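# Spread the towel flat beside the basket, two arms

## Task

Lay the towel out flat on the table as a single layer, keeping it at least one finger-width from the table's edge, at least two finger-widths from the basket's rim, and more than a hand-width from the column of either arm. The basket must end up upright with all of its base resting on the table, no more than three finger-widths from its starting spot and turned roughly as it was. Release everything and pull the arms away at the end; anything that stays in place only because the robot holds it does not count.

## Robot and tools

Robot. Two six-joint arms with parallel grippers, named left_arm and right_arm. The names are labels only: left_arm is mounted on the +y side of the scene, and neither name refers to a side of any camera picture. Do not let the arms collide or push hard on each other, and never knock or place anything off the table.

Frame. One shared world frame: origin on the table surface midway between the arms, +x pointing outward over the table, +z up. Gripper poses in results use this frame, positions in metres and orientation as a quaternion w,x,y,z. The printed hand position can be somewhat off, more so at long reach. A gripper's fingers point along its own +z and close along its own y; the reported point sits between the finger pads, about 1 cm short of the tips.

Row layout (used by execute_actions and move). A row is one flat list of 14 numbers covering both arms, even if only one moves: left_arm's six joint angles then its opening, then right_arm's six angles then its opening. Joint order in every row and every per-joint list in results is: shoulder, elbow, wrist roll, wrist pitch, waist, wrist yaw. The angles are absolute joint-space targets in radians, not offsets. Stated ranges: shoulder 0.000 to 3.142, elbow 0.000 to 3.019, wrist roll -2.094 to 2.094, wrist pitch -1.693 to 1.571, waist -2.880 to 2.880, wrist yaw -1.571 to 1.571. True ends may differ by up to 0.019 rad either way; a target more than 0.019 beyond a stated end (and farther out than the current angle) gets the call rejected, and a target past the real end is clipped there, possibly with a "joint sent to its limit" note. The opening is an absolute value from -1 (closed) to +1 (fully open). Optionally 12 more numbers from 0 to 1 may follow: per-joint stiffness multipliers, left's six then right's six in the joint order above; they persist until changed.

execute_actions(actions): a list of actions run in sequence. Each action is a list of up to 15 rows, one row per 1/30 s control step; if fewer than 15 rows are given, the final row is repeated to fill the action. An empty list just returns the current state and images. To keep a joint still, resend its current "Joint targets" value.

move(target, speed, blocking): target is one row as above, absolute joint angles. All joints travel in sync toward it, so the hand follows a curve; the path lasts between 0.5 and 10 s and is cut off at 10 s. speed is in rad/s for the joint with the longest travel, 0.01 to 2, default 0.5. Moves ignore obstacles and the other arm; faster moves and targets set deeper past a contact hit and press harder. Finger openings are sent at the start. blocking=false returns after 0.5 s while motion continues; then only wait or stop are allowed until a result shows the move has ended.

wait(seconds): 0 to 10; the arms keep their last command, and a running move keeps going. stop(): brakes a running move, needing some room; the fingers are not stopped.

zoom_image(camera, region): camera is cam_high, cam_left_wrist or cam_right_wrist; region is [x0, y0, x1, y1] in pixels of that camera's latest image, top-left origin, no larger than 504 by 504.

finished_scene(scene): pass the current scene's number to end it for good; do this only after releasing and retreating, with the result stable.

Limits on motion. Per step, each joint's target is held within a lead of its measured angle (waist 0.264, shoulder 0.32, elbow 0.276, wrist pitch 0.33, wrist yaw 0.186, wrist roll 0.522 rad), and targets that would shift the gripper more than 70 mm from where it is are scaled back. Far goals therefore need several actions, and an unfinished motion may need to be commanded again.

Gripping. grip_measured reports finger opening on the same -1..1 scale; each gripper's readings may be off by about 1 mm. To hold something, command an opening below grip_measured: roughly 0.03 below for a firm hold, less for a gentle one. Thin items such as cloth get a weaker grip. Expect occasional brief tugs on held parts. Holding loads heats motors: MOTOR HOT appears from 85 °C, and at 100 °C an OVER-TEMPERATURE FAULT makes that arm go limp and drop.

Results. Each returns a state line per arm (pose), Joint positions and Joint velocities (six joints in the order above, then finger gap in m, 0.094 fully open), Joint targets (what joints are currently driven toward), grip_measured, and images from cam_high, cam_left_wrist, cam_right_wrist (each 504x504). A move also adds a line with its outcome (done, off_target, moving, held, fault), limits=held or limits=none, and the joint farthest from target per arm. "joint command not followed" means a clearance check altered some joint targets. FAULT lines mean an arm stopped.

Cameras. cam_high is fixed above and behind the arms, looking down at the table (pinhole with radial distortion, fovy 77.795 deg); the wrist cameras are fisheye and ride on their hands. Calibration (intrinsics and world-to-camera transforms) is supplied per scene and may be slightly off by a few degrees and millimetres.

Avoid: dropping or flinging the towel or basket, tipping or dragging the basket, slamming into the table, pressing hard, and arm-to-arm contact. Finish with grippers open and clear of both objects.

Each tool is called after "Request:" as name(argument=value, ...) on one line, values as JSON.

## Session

Request:
execute_actions(actions=[])

Scene clock: 0.00 s.
left_arm: end_effector_position=(+0.8221, -0.0843, +0.1510) grip_measured=+1.000 end_effector_quat_wxyz=(+0.334, +0.207, +0.912, +0.115) | right_arm: end_effector_position=(+0.9364, -0.3338, +0.3443) grip_measured=+1.000 end_effector_quat_wxyz=(+0.476, +0.150, +0.692, +0.521)
Joint names: [shoulder, elbow, wrist roll, wrist pitch, waist, wrist yaw]
Joint positions: left_arm=[ 2.371  2.356  0.077 -0.93  -0.697 -0.385  0.094] | right_arm=[ 2.396  2.416  1.041 -0.024 -0.273 -0.753  0.094]
Joint velocities: left_arm=[-0.005 -0.042 -0.007  0.007 -0.005 -0.007  0.   ] | right_arm=[ 0.005 -0.007 -0.037  0.012  0.005 -0.022  0.   ]
Motor temperatures (°C, as the motors report them): left_arm=[25 26 23 25 23 22] | right_arm=[23 27 21 25 23 23]
Joint targets: left_arm=[2.358 2.389 0.077 -0.925 -0.697 -0.386] | right_arm=[2.393 2.446 1.041 -0.019 -0.273 -0.753]
Joint stiffness scale: left_arm=[1. 1. 1. 1. 1. 1.] | right_arm=[1. 1. 1. 1. 1. 1.]
camera_calibration (this result's frames):
cam_left_wrist: T_world_to_cam=[[-0.301624, -0.884405, -0.356162, 0.223954], [-0.945259, 0.326183, -0.00944785, 0.809214], [0.12453, 0.333816, -0.934376, 0.190719], [0, 0, 0, 1]] pos_world=[0.808717, -0.129551, 0.265613]
cam_right_wrist: T_world_to_cam=[[0.299622, -0.40714, -0.862823, -0.11529], [-0.876915, 0.23873, -0.417166, 1.05072], [0.375827, 0.881615, -0.285498, 0.164779], [0, 0, 0, 1]] pos_world=[0.894009, -0.44305, 0.385894]

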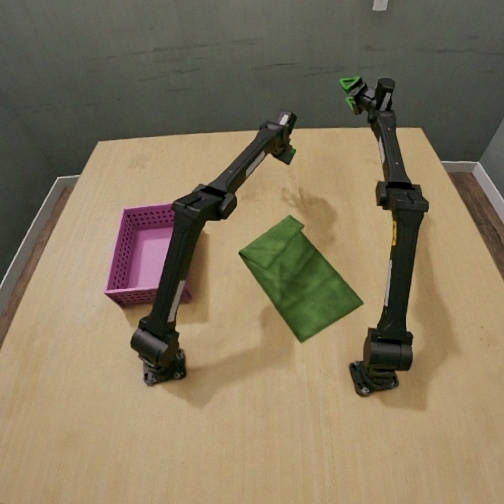

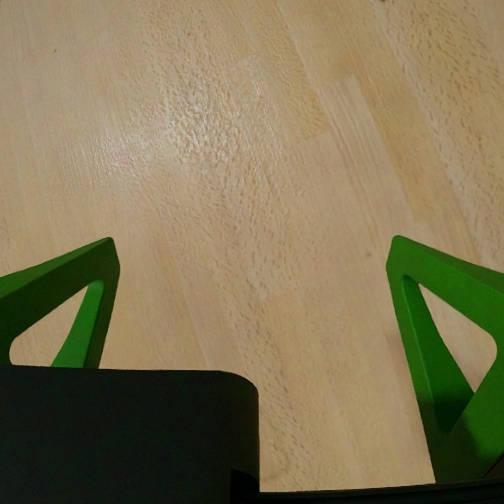

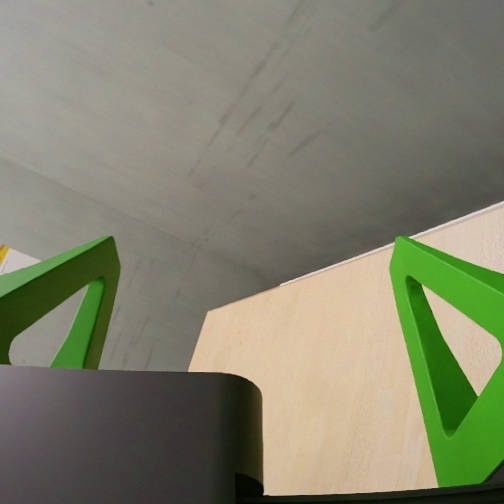

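Request:
move(target=[1.6,1.7,0,-1.4,-0.75,0,-0.1,1.6,1.7,0,-1.4,-0.1,0,-0.1], speed=0.9)

Request:
zoom_image(camera="cam_high", region=[220,200,380,360])

Scene clock: 4.20 s.
left_arm: end_effector_position=(+0.5055, -0.0106, +0.3051) grip_measured=-0.098 end_effector_quat_wxyz=(+0.130, +0.269, +0.954, -0.033) | right_arm: end_effector_position=(+0.5492, -0.3102, +0.3077) grip_measured=-0.098 end_effector_quat_wxyz=(+0.138, -0.008, +0.990, +0.005)
Joint names: [shoulder, elbow, wrist roll, wrist pitch, waist, wrist yaw]
Joint positions: left_arm=[ 1.6    1.692  0.015 -1.394 -0.736 -0.002  0.042] | right_arm=[ 1.6    1.697  0.011 -1.392 -0.112 -0.005  0.042]
Joint velocities: left_arm=[-0.005 -0.002 -0.022  0.002 -0.005  0.037 -0.001] | right_arm=[ 0.005 -0.017 -0.037 -0.027 -0.015  0.022 -0.   ]
Motor temperatures (°C, as the motors report them): left_arm=[26 27 23 25 23 22] | right_arm=[25 29 21 25 23 23]
Joint targets: left_arm=[1.600 1.700 -0.000 -1.400 -0.750 -0.000] | right_arm=[1.600 1.700 0.000 -1.400 -0.100 -0.000]
Joint stiffness scale: left_arm=[1. 1. 1. 1. 1. 1.] | right_arm=[1. 1. 1. 1. 1. 1.]
move: done; limits=none; left_arm: farthest joint: the wrist roll, 0.015 radians from its target (0.077 radians at the start); right_arm: farthest joint: the waist, 0.012 radians from its target (0.173 radians at the start)
camera_calibration (this result's frames):
cam_left_wrist: T_world_to_cam=[[-0.52589, -0.850451, -0.0131598, 0.257627], [-0.797695, 0.48778, 0.354617, 0.303483], [-0.295165, 0.196987, -0.934919, 0.560477], [0, 0, 0, 1]] pos_world=[0.543004, -0.0393407, 0.419771]
cam_right_wrist: T_world_to_cam=[[0.0228319, -0.99959, -0.0172761, -0.313192], [-0.943299, -0.0272638, 0.330822, 0.414013], [-0.331157, 0.00874328, -0.943535, 0.59905], [0, 0, 0, 1]] pos_world=[0.596068, -0.307014, 0.422849]

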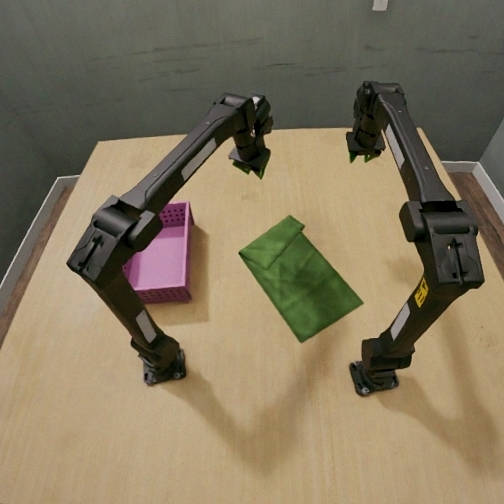

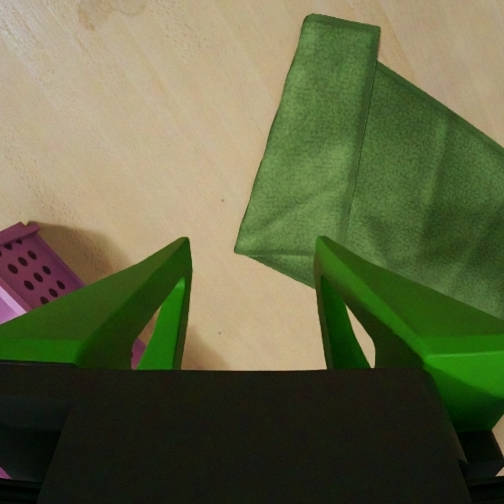

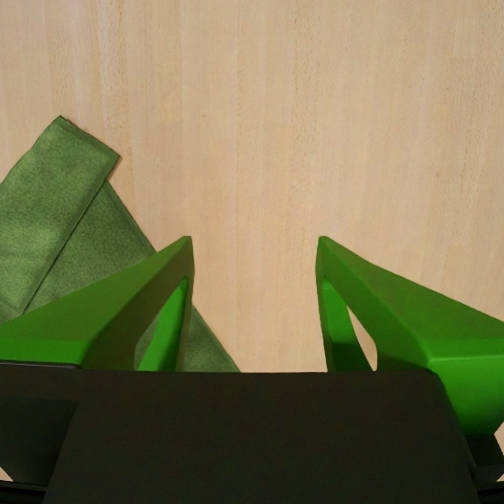

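Region (220, 200, 380, 360) of cam_high's 504x504 image, scaled by 3.150, with more detail than that image has.

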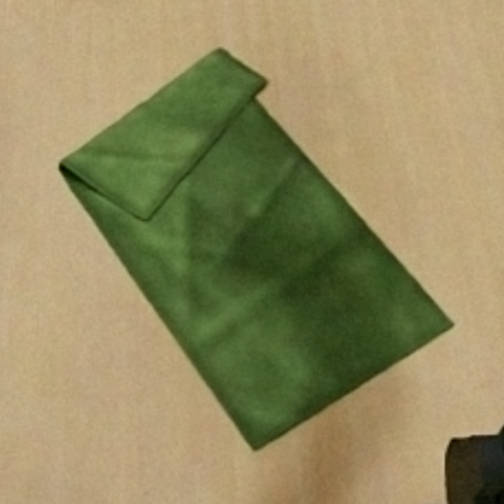

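Request:
move(target=[1.78,1.31,-1.4,-1.112,-1.0,0,-0.1,1.94,1.545,-0.49,-1.189,0.165,0,-0.1], speed=0.6)

Scene clock: 14.03 s.
left_arm: end_effector_position=(+0.3875, -0.0860, +0.0683) grip_measured=-0.098 end_effector_quat_wxyz=(-0.004, -0.294, +0.956, +0.010) | right_arm: end_effector_position=(+0.5447, -0.1607, +0.0731) grip_measured=-0.098 end_effector_quat_wxyz=(-0.006, -0.377, +0.926, +0.003)
Joint names: [shoulder, elbow, wrist roll, wrist pitch, waist, wrist yaw]
Joint positions: left_arm=[ 1.774  1.302 -1.384 -1.121 -0.989 -0.002  0.042] | right_arm=[ 1.924  1.54  -0.48  -1.2    0.155 -0.004  0.042]
Joint velocities: left_arm=[0.015 0.012 0.037 0.022 0.005 0.051 0.   ] | right_arm=[-0.015  0.012 -0.007  0.002 -0.015 -0.066 -0.   ]
Motor temperatures (°C, as the motors report them): left_arm=[26 28 23 25 23 22] | right_arm=[25 31 21 25 23 23]
Joint targets: left_arm=[1.780 1.310 -1.400 -1.112 -1.000 -0.000] | right_arm=[1.940 1.545 -0.490 -1.189 0.165 0.000]
Joint stiffness scale: left_arm=[1. 1. 1. 1. 1. 1.] | right_arm=[1. 1. 1. 1. 1. 1.]
move: done; limits=none; left_arm: farthest joint: the wrist roll, 0.016 radians from its target (1.415 radians at the start); right_arm: farthest joint: the shoulder, 0.016 radians from its target (0.340 radians at the start)
camera_calibration (this result's frames):
cam_left_wrist: T_world_to_cam=[[0.555851, -0.830813, -0.027913, -0.288168], [-0.660607, -0.46186, 0.591847, 0.179156], [-0.504606, -0.310539, -0.805567, 0.347755], [0, 0, 0, 1]] pos_world=[0.45401, -0.0486771, 0.166064]
cam_right_wrist: T_world_to_cam=[[0.700024, -0.713804, -0.0212081, -0.49031], [-0.571062, -0.577376, 0.583546, 0.181892], [-0.428783, -0.396385, -0.811803, 0.353373], [0, 0, 0, 1]] pos_world=[0.598621, -0.104893, 0.170328]

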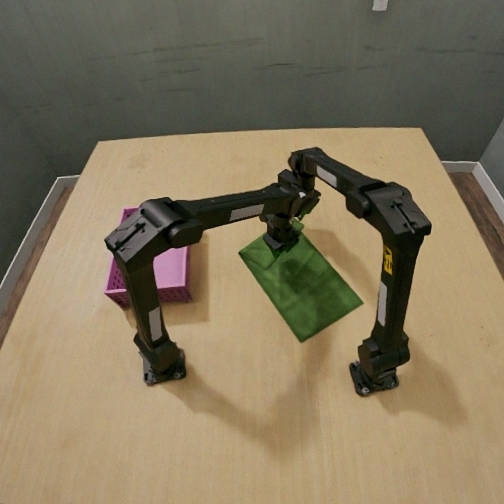

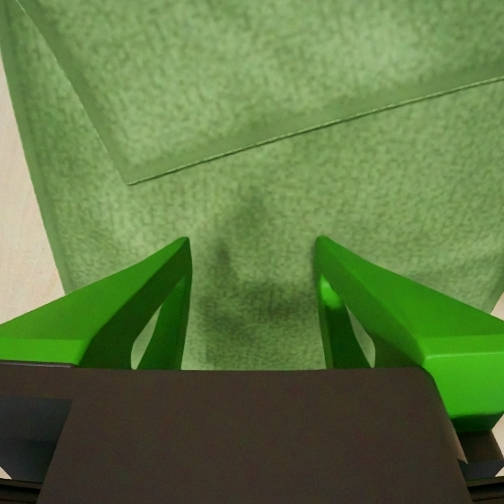

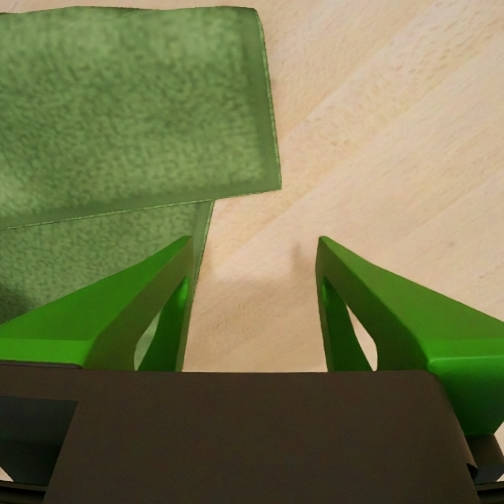

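Request:
move(target=[1.66,1.155,-1.4,-1.04,-0.915,0,-0.1,1.99,1.64,-0.49,-1.18,0.19,0,-0.1], speed=0.2)

Request:
move(target=[1.79,1.09,-1.4,-0.91,-0.915,0,-0.1,2.08,1.54,-0.49,-1.07,0.19,0,-0.1], speed=0.12)

Scene clock: 22.23 s.
left_arm: end_effector_position=(+0.3781, -0.0361, +0.0604) grip_measured=-0.098 end_effector_quat_wxyz=(-0.001, -0.324, +0.946, +0.004) | right_arm: end_effector_position=(+0.5607, -0.1425, +0.0683) grip_measured=-0.098 end_effector_quat_wxyz=(+0.004, -0.387, +0.922, +0.002)
Joint names: [shoulder, elbow, wrist roll, wrist pitch, waist, wrist yaw]
Joint positions: left_arm=[ 1.681  1.15  -1.385 -1.049 -0.927 -0.002  0.042] | right_arm=[ 1.967  1.593 -0.48  -1.189  0.177 -0.004  0.042]
Joint velocities: left_arm=[-0.015 -0.007 -0.051  0.022 -0.005 -0.051 -0.   ] | right_arm=[-0.005 -0.002 -0.066 -0.022  0.005  0.051 -0.   ]
Motor temperatures (°C, as the motors report them): left_arm=[26 28 23 25 23 22] | right_arm=[26 32 21 25 23 23]
Joint targets: left_arm=[1.660 1.155 -1.400 -1.040 -0.915 0.000] | right_arm=[1.990 1.640 -0.490 -1.180 0.190 -0.000]
Joint stiffness scale: left_arm=[1. 1. 1. 1. 1. 1.] | right_arm=[1. 1. 1. 1. 1. 1.]
move: off_target (left_arm, right_arm); limits=none; left_arm: farthest joint: the shoulder, 0.021 radians from its target (0.114 radians at the start); right_arm: farthest joint: the elbow, 0.047 radians from its target (0.100 radians at the start)
camera_calibration (this result's frames):
cam_left_wrist: T_world_to_cam=[[0.607531, -0.794165, -0.0144389, -0.260711], [-0.636138, -0.497366, 0.589878, 0.190171], [-0.475642, -0.349184, -0.807363, 0.339883], [0, 0, 0, 1]] pos_world=[0.441027, 0.0062187, 0.158467]
cam_right_wrist: T_world_to_cam=[[0.715971, -0.698036, -0.0114577, -0.49598], [-0.569642, -0.593608, 0.568452, 0.202244], [-0.403601, -0.400468, -0.822637, 0.349511], [0, 0, 0, 1]] pos_world=[0.611376, -0.0861901, 0.166871]

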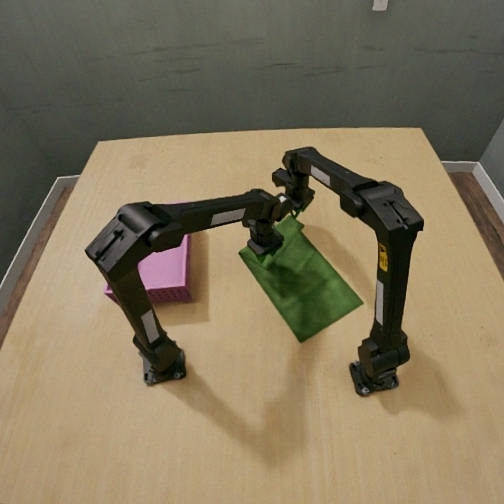

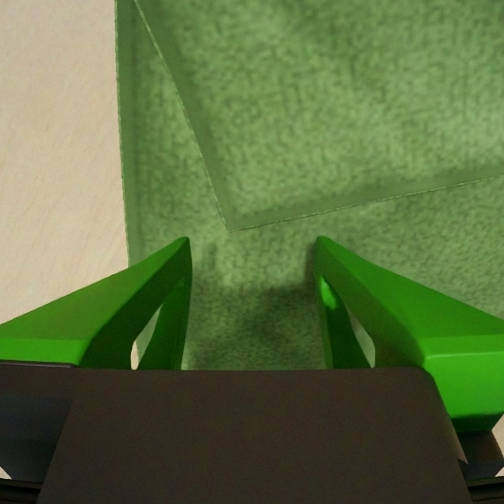

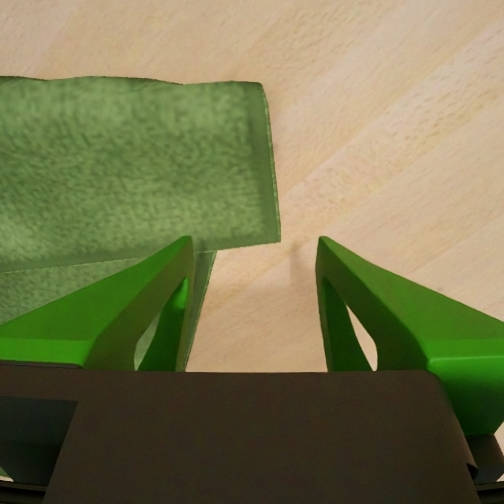

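Scene clock: 23.70 s.
left_arm: end_effector_position=(+0.3795, -0.0375, +0.0209) grip_measured=-0.098 end_effector_quat_wxyz=(+0.001, -0.324, +0.946, -0.001) | right_arm: end_effector_position=(+0.5640, -0.1414, +0.0213) grip_measured=-0.098 end_effector_quat_wxyz=(+0.004, -0.388, +0.922, +0.002)
Joint names: [shoulder, elbow, wrist roll, wrist pitch, waist, wrist yaw]
Joint positions: left_arm=[ 1.737  1.104 -1.385 -0.934 -0.927 -0.002  0.042] | right_arm=[ 2.026  1.554 -0.483 -1.091  0.177 -0.004  0.042]
Joint velocities: left_arm=[ 0.005 -0.002 -0.022 -0.027 -0.005 -0.007  0.   ] | right_arm=[-0.005 -0.007 -0.051  0.002  0.005  0.037 -0.002]
Motor temperatures (°C, as the motors report them): left_arm=[26 28 23 25 23 22] | right_arm=[26 32 21 25 23 23]
Joint targets: left_arm=[1.790 1.090 -1.400 -0.910 -0.915 -0.000] | right_arm=[2.080 1.540 -0.490 -1.070 0.190 0.000]
Joint stiffness scale: left_arm=[1. 1. 1. 1. 1. 1.] | right_arm=[1. 1. 1. 1. 1. 1.]
move: off_target (left_arm, right_arm); limits=none; left_arm: farthest joint: the shoulder, 0.053 radians from its target (0.109 radians at the start); right_arm: farthest joint: the shoulder, 0.054 radians from its target (0.113 radians at the start)
camera_calibration (this result's frames):
cam_left_wrist: T_world_to_cam=[[0.607607, -0.794235, -0.00238426, -0.26352], [-0.641369, -0.492427, 0.588355, 0.215874], [-0.468466, -0.355959, -0.808599, 0.305297], [0, 0, 0, 1]] pos_world=[0.441593, 0.00567915, 0.119224]
cam_right_wrist: T_world_to_cam=[[0.717841, -0.696119, -0.0110777, -0.498907], [-0.568477, -0.595252, 0.567899, 0.230551], [-0.401919, -0.401364, -0.823024, 0.31156], [0, 0, 0, 1]] pos_world=[0.61442, -0.0850142, 0.119965]

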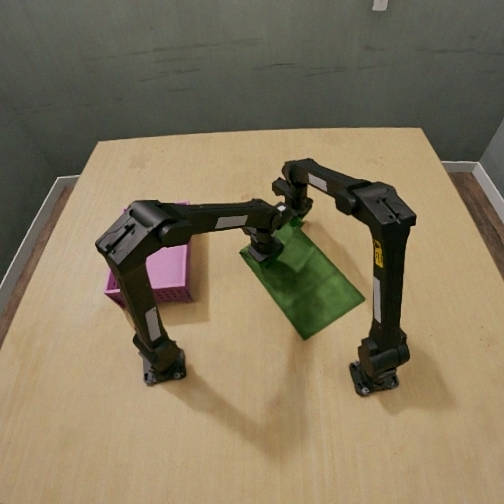

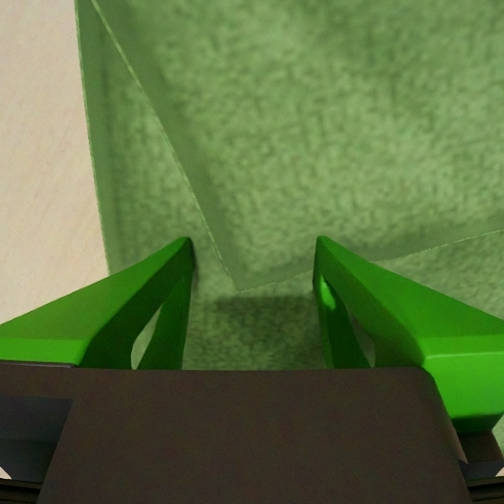

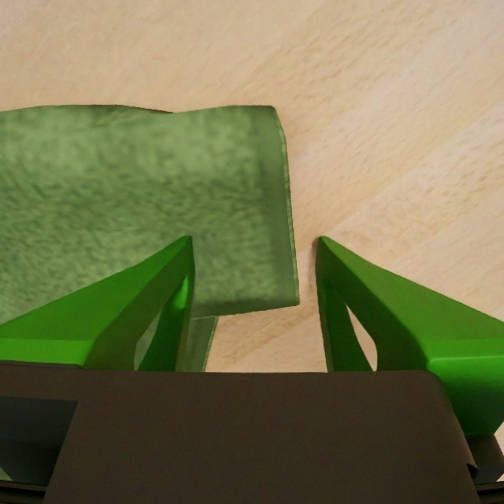

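Request:
move(target=[1.75,1.10,-1.4,-0.92,-0.915,0,-0.1,2.05,1.55,-0.49,-1.08,0.19,0,-1])

Request:
move(target=[1.4,1.2,-1.4,-1.3,-0.7,0,-0.1,1.96,1.72,-0.49,-1.3,0.2,0,-1], speed=0.25)

Request:
zoom_image(camera="cam_high", region=[200,160,400,360])

Scene clock: 28.40 s.
left_arm: end_effector_position=(+0.3804, -0.0383, +0.0223) grip_measured=-0.098 end_effector_quat_wxyz=(+0.003, -0.324, +0.946, -0.004) | right_arm: end_effector_position=(+0.5639, -0.1409, +0.0220) grip_measured=-0.978 end_effector_quat_wxyz=(+0.005, -0.389, +0.921, +0.003)
Joint names: [shoulder, elbow, wrist roll, wrist pitch, waist, wrist yaw]
Joint positions: left_arm=[ 1.734  1.104 -1.385 -0.931 -0.927 -0.002  0.042] | right_arm=[ 2.025  1.554 -0.483 -1.091  0.177 -0.006  0.001]
Joint velocities: left_arm=[-0.005 -0.022  0.022  0.007 -0.005  0.007 -0.   ] | right_arm=[-0.005 -0.002  0.007  0.012 -0.015 -0.051 -0.   ]
Motor temperatures (°C, as the motors report them): left_arm=[26 28 23 25 23 22] | right_arm=[26 32 21 25 23 23]
Joint targets: left_arm=[1.750 1.100 -1.400 -0.920 -0.915 0.000] | right_arm=[2.050 1.550 -0.490 -1.080 0.190 -0.000]
Joint stiffness scale: left_arm=[1. 1. 1. 1. 1. 1.] | right_arm=[1. 1. 1. 1. 1. 1.]
move: off_target (right_arm); limits=none; left_arm: farthest joint: the shoulder, 0.016 radians from its target (0.013 radians at the start); right_arm: farthest joint: the shoulder, 0.025 radians from its target (0.024 radians at the start)
camera_calibration (this result's frames):
cam_left_wrist: T_world_to_cam=[[0.607602, -0.79423, 0.00435577, -0.264912], [-0.644388, -0.489749, 0.58729, 0.216553], [-0.46431, -0.359645, -0.809365, 0.304825], [0, 0, 0, 1]] pos_world=[0.442038, 0.00528424, 0.120689]
cam_right_wrist: T_world_to_cam=[[0.718389, -0.695534, -0.0122244, -0.49867], [-0.568296, -0.596923, 0.566323, 0.230183], [-0.401194, -0.399894, -0.824092, 0.312125], [0, 0, 0, 1]] pos_world=[0.614274, -0.0846237, 0.120766]

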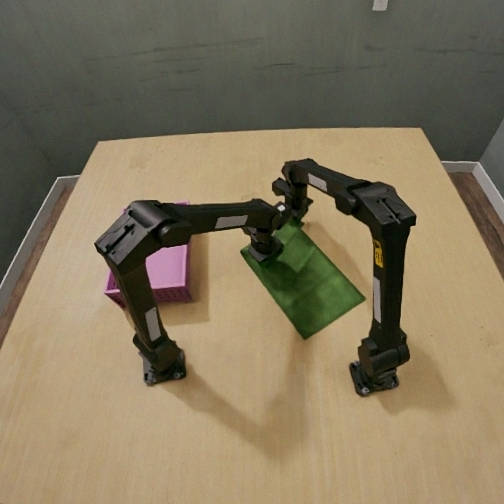

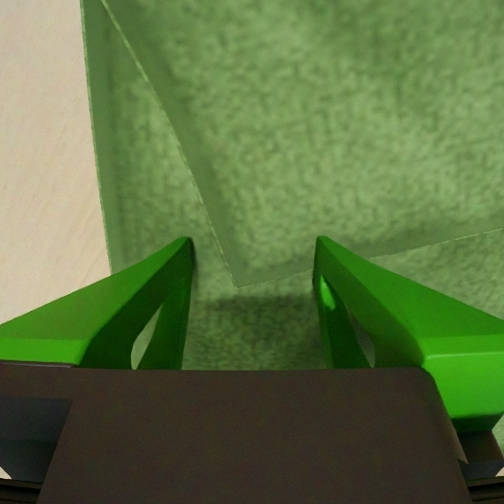

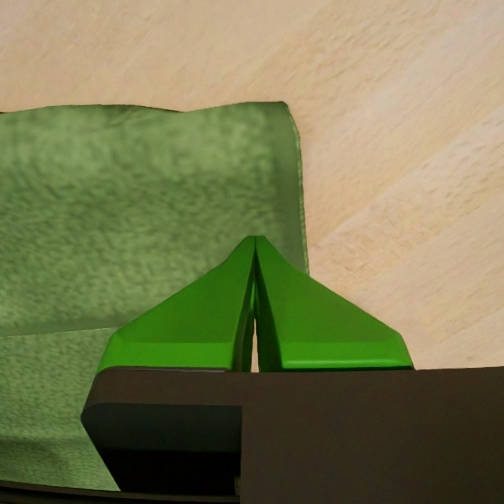

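Scene clock: 30.27 s.
left_arm: end_effector_position=(+0.3871, +0.0714, +0.1722) grip_measured=-0.098 end_effector_quat_wxyz=(+0.007, -0.424, +0.906, -0.008) | right_arm: end_effector_position=(+0.5637, -0.1369, +0.0882) grip_measured=-0.978 end_effector_quat_wxyz=(-0.014, -0.392, +0.920, +0.004)
Joint names: [shoulder, elbow, wrist roll, wrist pitch, waist, wrist yaw]
Joint positions: left_arm=[ 1.411  1.153 -1.385 -1.293 -0.711 -0.002  0.042] | right_arm=[ 1.984  1.675 -0.483 -1.291  0.184 -0.005  0.001]
Joint velocities: left_arm=[ 0.005  0.002 -0.037 -0.002 -0.024  0.007  0.001] | right_arm=[-0.005 -0.017  0.022  0.012  0.005 -0.022 -0.   ]
Motor temperatures (°C, as the motors report them): left_arm=[26 28 23 25 23 22] | right_arm=[26 32 21 25 23 23]
Joint targets: left_arm=[1.400 1.200 -1.400 -1.300 -0.700 -0.000] | right_arm=[1.960 1.720 -0.490 -1.300 0.200 -0.000]
Joint stiffness scale: left_arm=[1. 1. 1. 1. 1. 1.] | right_arm=[1. 1. 1. 1. 1. 1.]
move: off_target (left_arm, right_arm); limits=none; left_arm: farthest joint: the elbow, 0.047 radians from its target (0.096 radians at the start); right_arm: farthest joint: the elbow, 0.045 radians from its target (0.166 radians at the start)
camera_calibration (this result's frames):
cam_left_wrist: T_world_to_cam=[[0.763807, -0.645274, 0.0148397, -0.25543], [-0.529736, -0.613579, 0.585578, 0.15127], [-0.368753, -0.45513, -0.81048, 0.438706], [0, 0, 0, 1]] pos_world=[0.437006, 0.127662, 0.270773]
cam_right_wrist: T_world_to_cam=[[0.722406, -0.690858, -0.0290647, -0.495109], [-0.543022, -0.592839, 0.594701, 0.178731], [-0.428084, -0.413833, -0.803421, 0.379589], [0, 0, 0, 1]] pos_world=[0.617221, -0.0790051, 0.184288]

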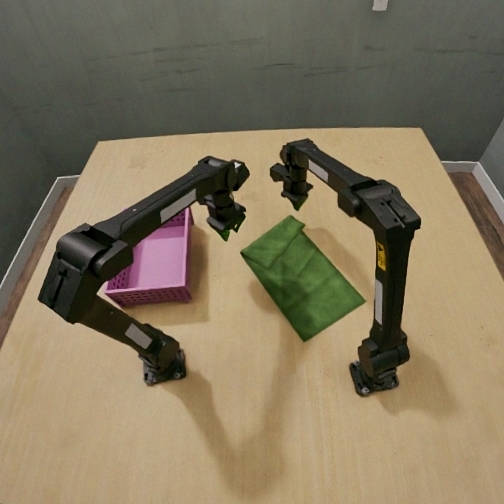

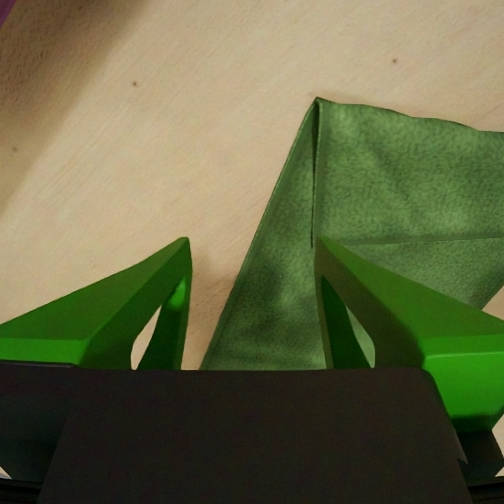

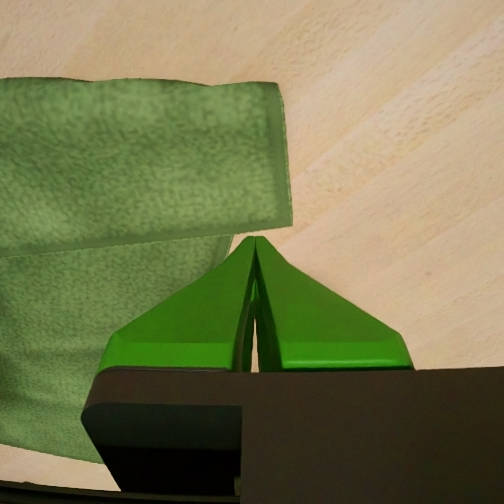

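Region (200, 160, 400, 360) of cam_high's 504x504 image, scaled by 2.520, with more detail than that image has.

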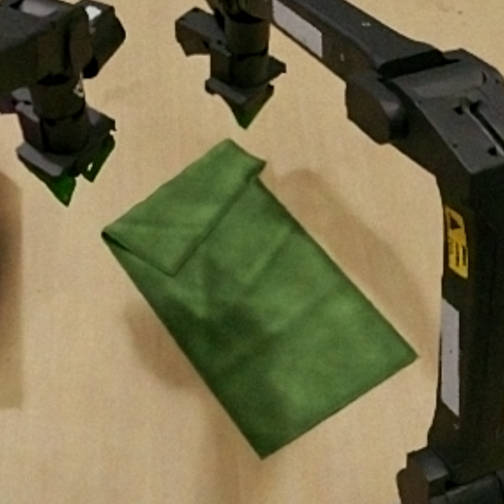

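Request:
move(target=[1.4,1.2,-1.4,-1.3,-0.6,0,-0.1,1.99,1.60,-0.49,-1.17,0.137,0,-0.1], speed=0.2)

Request:
move(target=[1.4,1.2,-1.4,-1.3,-0.6,0,-0.1,2.1,1.54,-0.49,-1.06,0.137,0,-0.1], speed=0.12)

Request:
move(target=[1.4,1.2,-1.4,-1.3,-0.6,0,-0.1,2.1,1.54,-0.49,-1.06,0.137,0,-1])

Scene clock: 35.30 s.
left_arm: end_effector_position=(+0.4048, +0.1077, +0.1719) grip_measured=-0.098 end_effector_quat_wxyz=(+0.007, -0.469, +0.883, -0.007) | right_arm: end_effector_position=(+0.5684, -0.1587, +0.0603) grip_measured=-0.102 end_effector_quat_wxyz=(+0.002, -0.374, +0.927, +0.002)
Joint names: [shoulder, elbow, wrist roll, wrist pitch, waist, wrist yaw]
Joint positions: left_arm=[ 1.411  1.152 -1.385 -1.293 -0.61  -0.002  0.042] | right_arm=[ 1.984  1.597 -0.483 -1.181  0.147 -0.004  0.042]
Joint velocities: left_arm=[ 0.005 -0.007  0.007  0.002 -0.005 -0.007 -0.001] | right_arm=[-0.005 -0.002 -0.022 -0.022 -0.015 -0.007 -0.   ]
Motor temperatures (°C, as the motors report them): left_arm=[26 29 23 25 23 22] | right_arm=[26 33 21 25 23 23]
Joint targets: left_arm=[1.400 1.200 -1.400 -1.300 -0.600 0.000] | right_arm=[1.990 1.600 -0.490 -1.170 0.137 -0.000]
Joint stiffness scale: left_arm=[1. 1. 1. 1. 1. 1.] | right_arm=[1. 1. 1. 1. 1. 1.]
move: off_target (left_arm); limits=none; left_arm: farthest joint: the elbow, 0.048 radians from its target (0.047 radians at the start); right_arm: farthest joint: the wrist pitch, 0.011 radians from its target (0.121 radians at the start)
camera_calibration (this result's frames):
cam_left_wrist: T_world_to_cam=[[0.824607, -0.565531, 0.0140909, -0.278563], [-0.465206, -0.663729, 0.585702, 0.162344], [-0.32188, -0.489529, -0.810404, 0.446241], [0, 0, 0, 1]] pos_world=[0.448864, 0.168665, 0.270475]
cam_right_wrist: T_world_to_cam=[[0.696755, -0.717184, -0.0133937, -0.504904], [-0.583224, -0.577283, 0.571485, 0.211701], [-0.417592, -0.390373, -0.820503, 0.348957], [0, 0, 0, 1]] pos_world=[0.620985, -0.103674, 0.158574]

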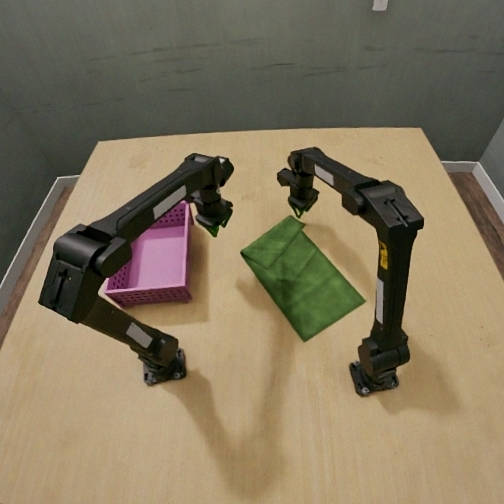

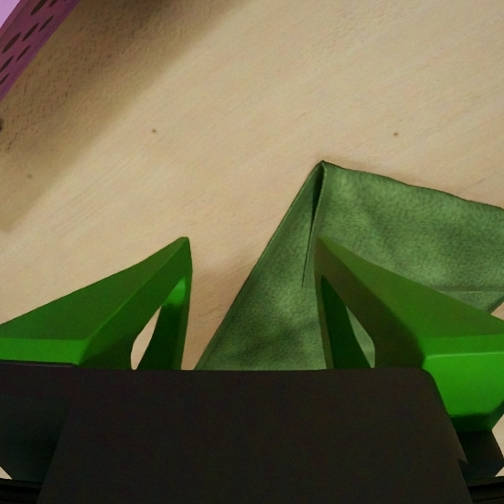

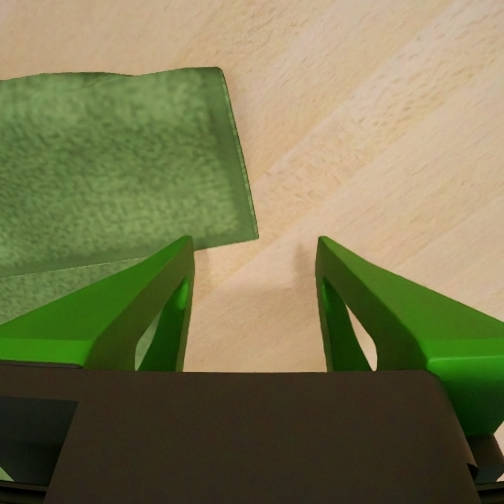

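Scene clock: 36.57 s.
left_arm: end_effector_position=(+0.4042, +0.1079, +0.1712) grip_measured=-0.098 end_effector_quat_wxyz=(+0.006, -0.469, +0.883, -0.007) | right_arm: end_effector_position=(+0.5705, -0.1583, +0.0192) grip_measured=-0.102 end_effector_quat_wxyz=(+0.004, -0.375, +0.927, +0.002)
Joint names: [shoulder, elbow, wrist roll, wrist pitch, waist, wrist yaw]
Joint positions: left_arm=[ 1.411  1.151 -1.385 -1.293 -0.61  -0.002  0.042] | right_arm=[ 2.032  1.558 -0.485 -1.09   0.146 -0.004  0.042]
Joint velocities: left_arm=[ 0.005 -0.002 -0.022 -0.022 -0.005 -0.051  0.   ] | right_arm=[-0.005  0.007 -0.007 -0.017  0.005  0.022  0.   ]
Motor temperatures (°C, as the motors report them): left_arm=[26 29 23 25 23 22] | right_arm=[26 33 21 25 23 23]
Joint targets: left_arm=[1.400 1.200 -1.400 -1.300 -0.600 0.000] | right_arm=[2.100 1.540 -0.490 -1.060 0.137 0.000]
Joint stiffness scale: left_arm=[1. 1. 1. 1. 1. 1.] | right_arm=[1. 1. 1. 1. 1. 1.]
move: off_target (left_arm, right_arm); limits=none; left_arm: farthest joint: the elbow, 0.049 radians from its target (0.048 radians at the start); right_arm: farthest joint: the shoulder, 0.068 radians from its target (0.116 radians at the start)
camera_calibration (this result's frames):
cam_left_wrist: T_world_to_cam=[[0.82463, -0.565541, 0.0122189, -0.277597], [-0.464181, -0.664173, 0.586012, 0.162235], [-0.323298, -0.488915, -0.81021, 0.446071], [0, 0, 0, 1]] pos_world=[0.448435, 0.168851, 0.269731]
cam_right_wrist: T_world_to_cam=[[0.69789, -0.716108, -0.0117725, -0.507172], [-0.584227, -0.578718, 0.569003, 0.237033], [-0.414281, -0.390224, -0.822251, 0.314472], [0, 0, 0, 1]] pos_world=[0.622711, -0.1033, 0.117732]

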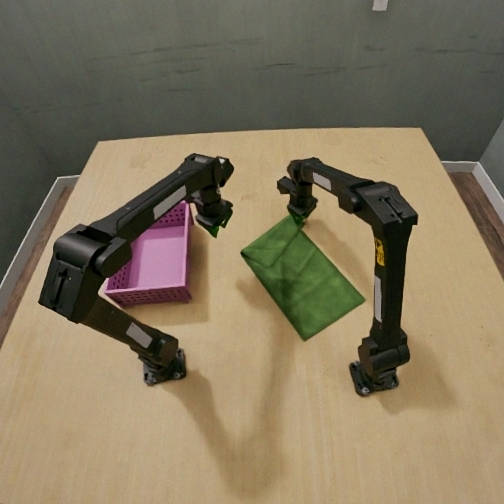

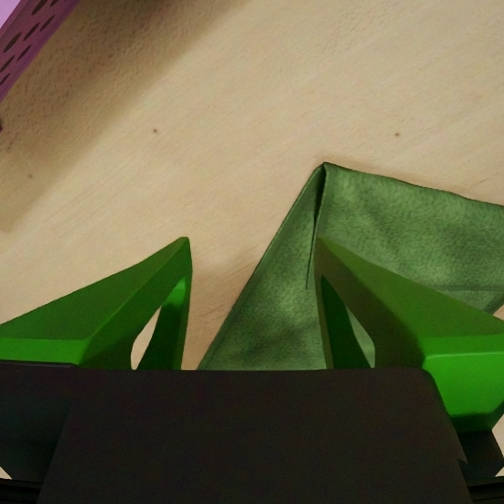

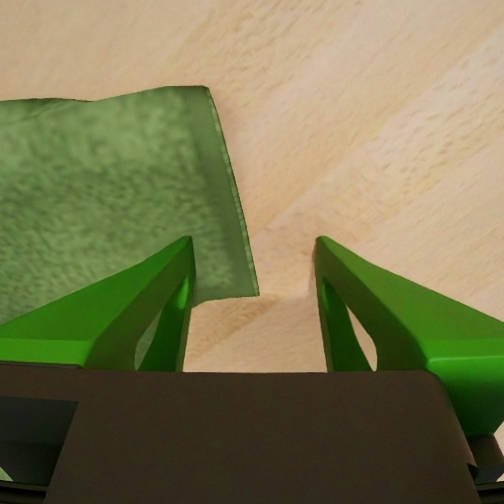

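Scene clock: 37.27 s.
left_arm: end_effector_position=(+0.4036, +0.1082, +0.1705) grip_measured=-0.098 end_effector_quat_wxyz=(+0.006, -0.469, +0.883, -0.006) | right_arm: end_effector_position=(+0.5704, -0.1584, +0.0182) grip_measured=-0.978 end_effector_quat_wxyz=(+0.004, -0.375, +0.927, +0.002)
Joint names: [shoulder, elbow, wrist roll, wrist pitch, waist, wrist yaw]
Joint positions: left_arm=[ 1.411  1.149 -1.385 -1.293 -0.61  -0.002  0.042] | right_arm=[ 2.032  1.555 -0.485 -1.086  0.146 -0.004  0.001]
Joint velocities: left_arm=[-0.005 -0.007 -0.022 -0.007 -0.015 -0.051  0.   ] | right_arm=[-0.015 -0.007 -0.007  0.007  0.005 -0.051 -0.002]
Motor temperatures (°C, as the motors report them): left_arm=[26 29 23 25 23 22] | right_arm=[26 33 21 25 23 23]
Joint targets: left_arm=[1.400 1.200 -1.400 -1.300 -0.600 -0.000] | right_arm=[2.100 1.540 -0.490 -1.060 0.137 0.000]
Joint stiffness scale: left_arm=[1. 1. 1. 1. 1. 1.] | right_arm=[1. 1. 1. 1. 1. 1.]
move: off_target (left_arm, right_arm); limits=none; left_arm: farthest joint: the elbow, 0.051 radians from its target (0.049 radians at the start); right_arm: farthest joint: the shoulder, 0.068 radians from its target (0.068 radians at the start)
camera_calibration (this result's frames):
cam_left_wrist: T_world_to_cam=[[0.82465, -0.565549, 0.0103467, -0.276631], [-0.463155, -0.664618, 0.58632, 0.162128], [-0.324716, -0.488301, -0.810014, 0.4459], [0, 0, 0, 1]] pos_world=[0.448005, 0.169037, 0.268988]
cam_right_wrist: T_world_to_cam=[[0.697906, -0.716104, -0.0110562, -0.507131], [-0.58506, -0.578961, 0.567899, 0.237964], [-0.413076, -0.389872, -0.823024, 0.312924], [0, 0, 0, 1]] pos_world=[0.622415, -0.103387, 0.116798]

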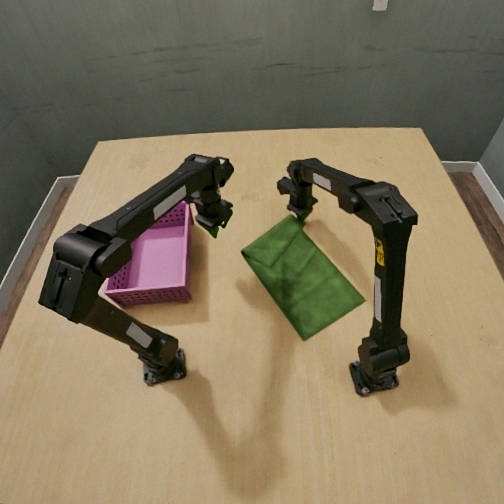

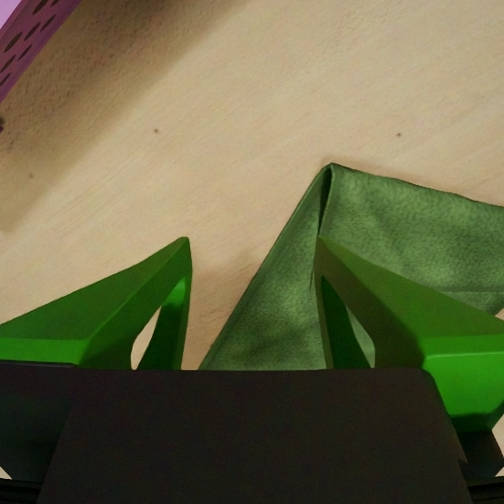

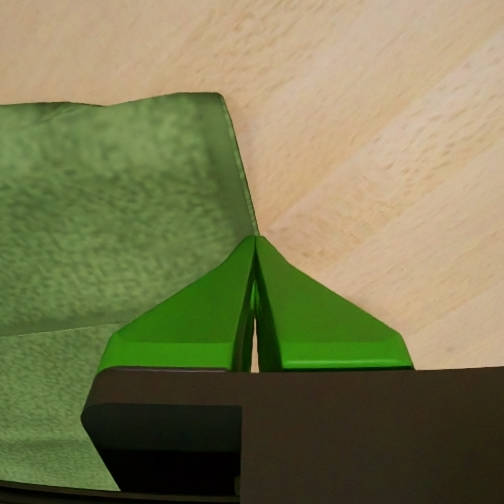

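Request:
move(target=[1.4,1.2,-1.4,-1.3,-0.6,0,-0.1,1.96,1.60,-0.49,-1.17,0.185,0,-0.2], speed=0.2)

Request:
move(target=[1.4,1.2,-1.4,-1.3,-0.6,0,-0.1,2.12,1.52,-0.49,-1.09,0.185,0.12,-0.2], speed=0.12)

Scene clock: 41.80 s.
left_arm: end_effector_position=(+0.4035, +0.1083, +0.1703) grip_measured=-0.098 end_effector_quat_wxyz=(+0.006, -0.469, +0.883, -0.006) | right_arm: end_effector_position=(+0.5545, -0.1463, +0.0509) grip_measured=-0.202 end_effector_quat_wxyz=(-0.004, -0.388, +0.922, +0.002)
Joint names: [shoulder, elbow, wrist roll, wrist pitch, waist, wrist yaw]
Joint positions: left_arm=[ 1.411  1.148 -1.385 -1.293 -0.61  -0.002  0.042] | right_arm=[ 1.977  1.56  -0.485 -1.161  0.174 -0.004  0.038]
Joint velocities: left_arm=[ 0.005  0.002  0.022 -0.002 -0.005 -0.007 -0.   ] | right_arm=[-0.005  0.002  0.007 -0.007 -0.005 -0.051  0.   ]
Motor temperatures (°C, as the motors report them): left_arm=[26 30 23 25 23 22] | right_arm=[26 33 21 25 23 23]
Joint targets: left_arm=[1.400 1.200 -1.400 -1.300 -0.600 -0.000] | right_arm=[1.960 1.600 -0.490 -1.170 0.185 -0.000]
Joint stiffness scale: left_arm=[1. 1. 1. 1. 1. 1.] | right_arm=[1. 1. 1. 1. 1. 1.]
move: off_target (left_arm, right_arm); limits=none; left_arm: farthest joint: the elbow, 0.052 radians from its target (0.051 radians at the start); right_arm: farthest joint: the elbow, 0.040 radians from its target (0.045 radians at the start)
camera_calibration (this result's frames):
cam_left_wrist: T_world_to_cam=[[0.824653, -0.565551, 0.00997232, -0.276438], [-0.46295, -0.664707, 0.586381, 0.162106], [-0.325, -0.488178, -0.809974, 0.445865], [0, 0, 0, 1]] pos_world=[0.447919, 0.169075, 0.26884]
cam_right_wrist: T_world_to_cam=[[0.717351, -0.696477, -0.0180814, -0.494588], [-0.559885, -0.591723, 0.579994, 0.200651], [-0.414652, -0.405936, -0.81442, 0.336085], [0, 0, 0, 1]] pos_world=[0.606493, -0.0893111, 0.148395]

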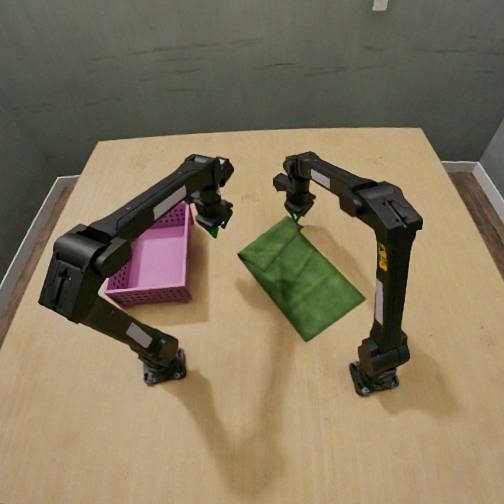

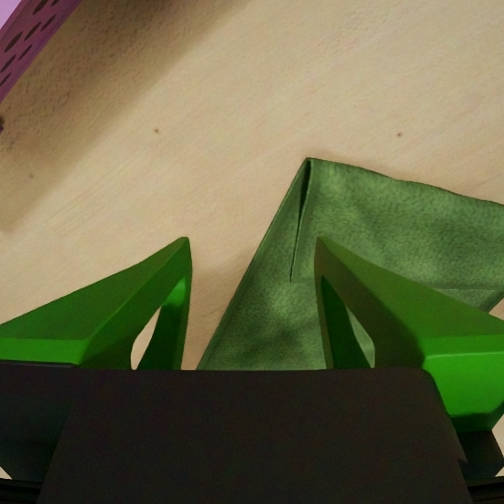

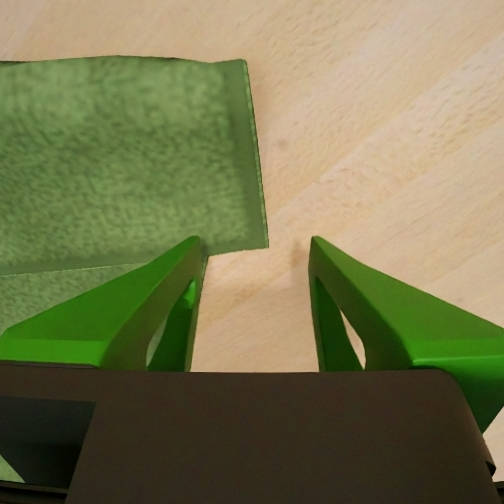

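Scene clock: 43.30 s.
left_arm: end_effector_position=(+0.4029, +0.1085, +0.1696) grip_measured=-0.098 end_effector_quat_wxyz=(+0.005, -0.469, +0.883, -0.005) | right_arm: end_effector_position=(+0.5559, -0.1611, +0.0182) grip_measured=-0.201 end_effector_quat_wxyz=(-0.023, -0.392, +0.918, -0.052)
Joint names: [shoulder, elbow, wrist roll, wrist pitch, waist, wrist yaw]
Joint positions: left_arm=[ 1.411  1.146 -1.385 -1.293 -0.61  -0.002  0.042] | right_arm=[ 2.025  1.54  -0.486 -1.124  0.182  0.108  0.038]
Joint velocities: left_arm=[ 0.005  0.007 -0.007  0.017 -0.005 -0.037 -0.   ] | right_arm=[-0.005 -0.017  0.051 -0.012 -0.005  0.037  0.   ]
Motor temperatures (°C, as the motors report them): left_arm=[26 30 23 25 23 22] | right_arm=[26 33 21 25 23 23]
Joint targets: left_arm=[1.400 1.200 -1.400 -1.300 -0.600 0.000] | right_arm=[2.120 1.520 -0.490 -1.090 0.185 0.120]
Joint stiffness scale: left_arm=[1. 1. 1. 1. 1. 1.] | right_arm=[1. 1. 1. 1. 1. 1.]
move: off_target (left_arm, right_arm); limits=none; left_arm: farthest joint: the elbow, 0.054 radians from its target (0.052 radians at the start); right_arm: farthest joint: the shoulder, 0.095 radians from its target (0.143 radians at the start)
camera_calibration (this result's frames):
cam_left_wrist: T_world_to_cam=[[0.824669, -0.565557, 0.00810016, -0.275473], [-0.461923, -0.665151, 0.586686, 0.162], [-0.326417, -0.487564, -0.809774, 0.445692], [0, 0, 0, 1]] pos_world=[0.447487, 0.169262, 0.268098]
cam_right_wrist: T_world_to_cam=[[0.72479, -0.685777, 0.0662526, -0.510478], [-0.557446, -0.5272, 0.641337, 0.219556], [-0.404886, -0.501767, -0.764393, 0.282276], [0, 0, 0, 1]] pos_world=[0.60667, -0.0926874, 0.108781]

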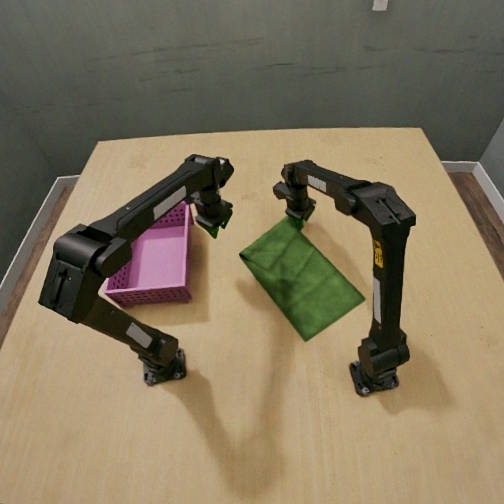

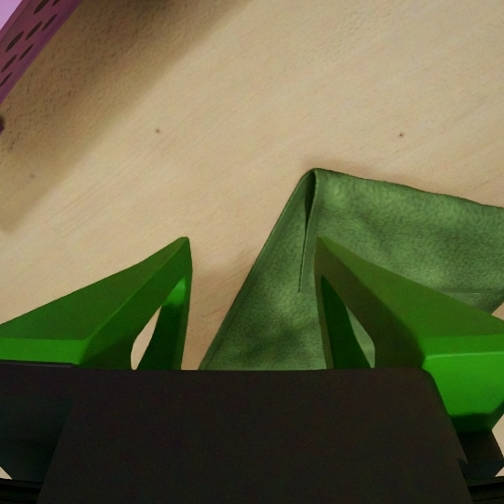

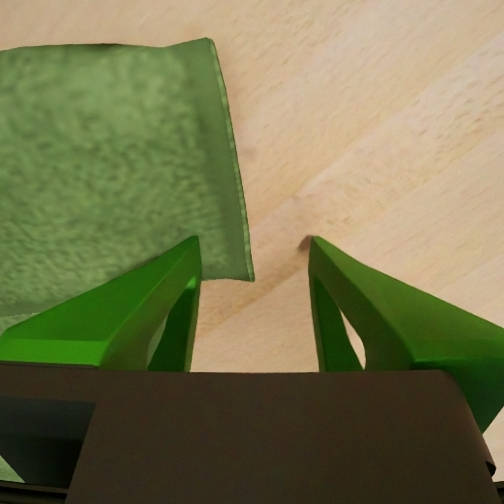

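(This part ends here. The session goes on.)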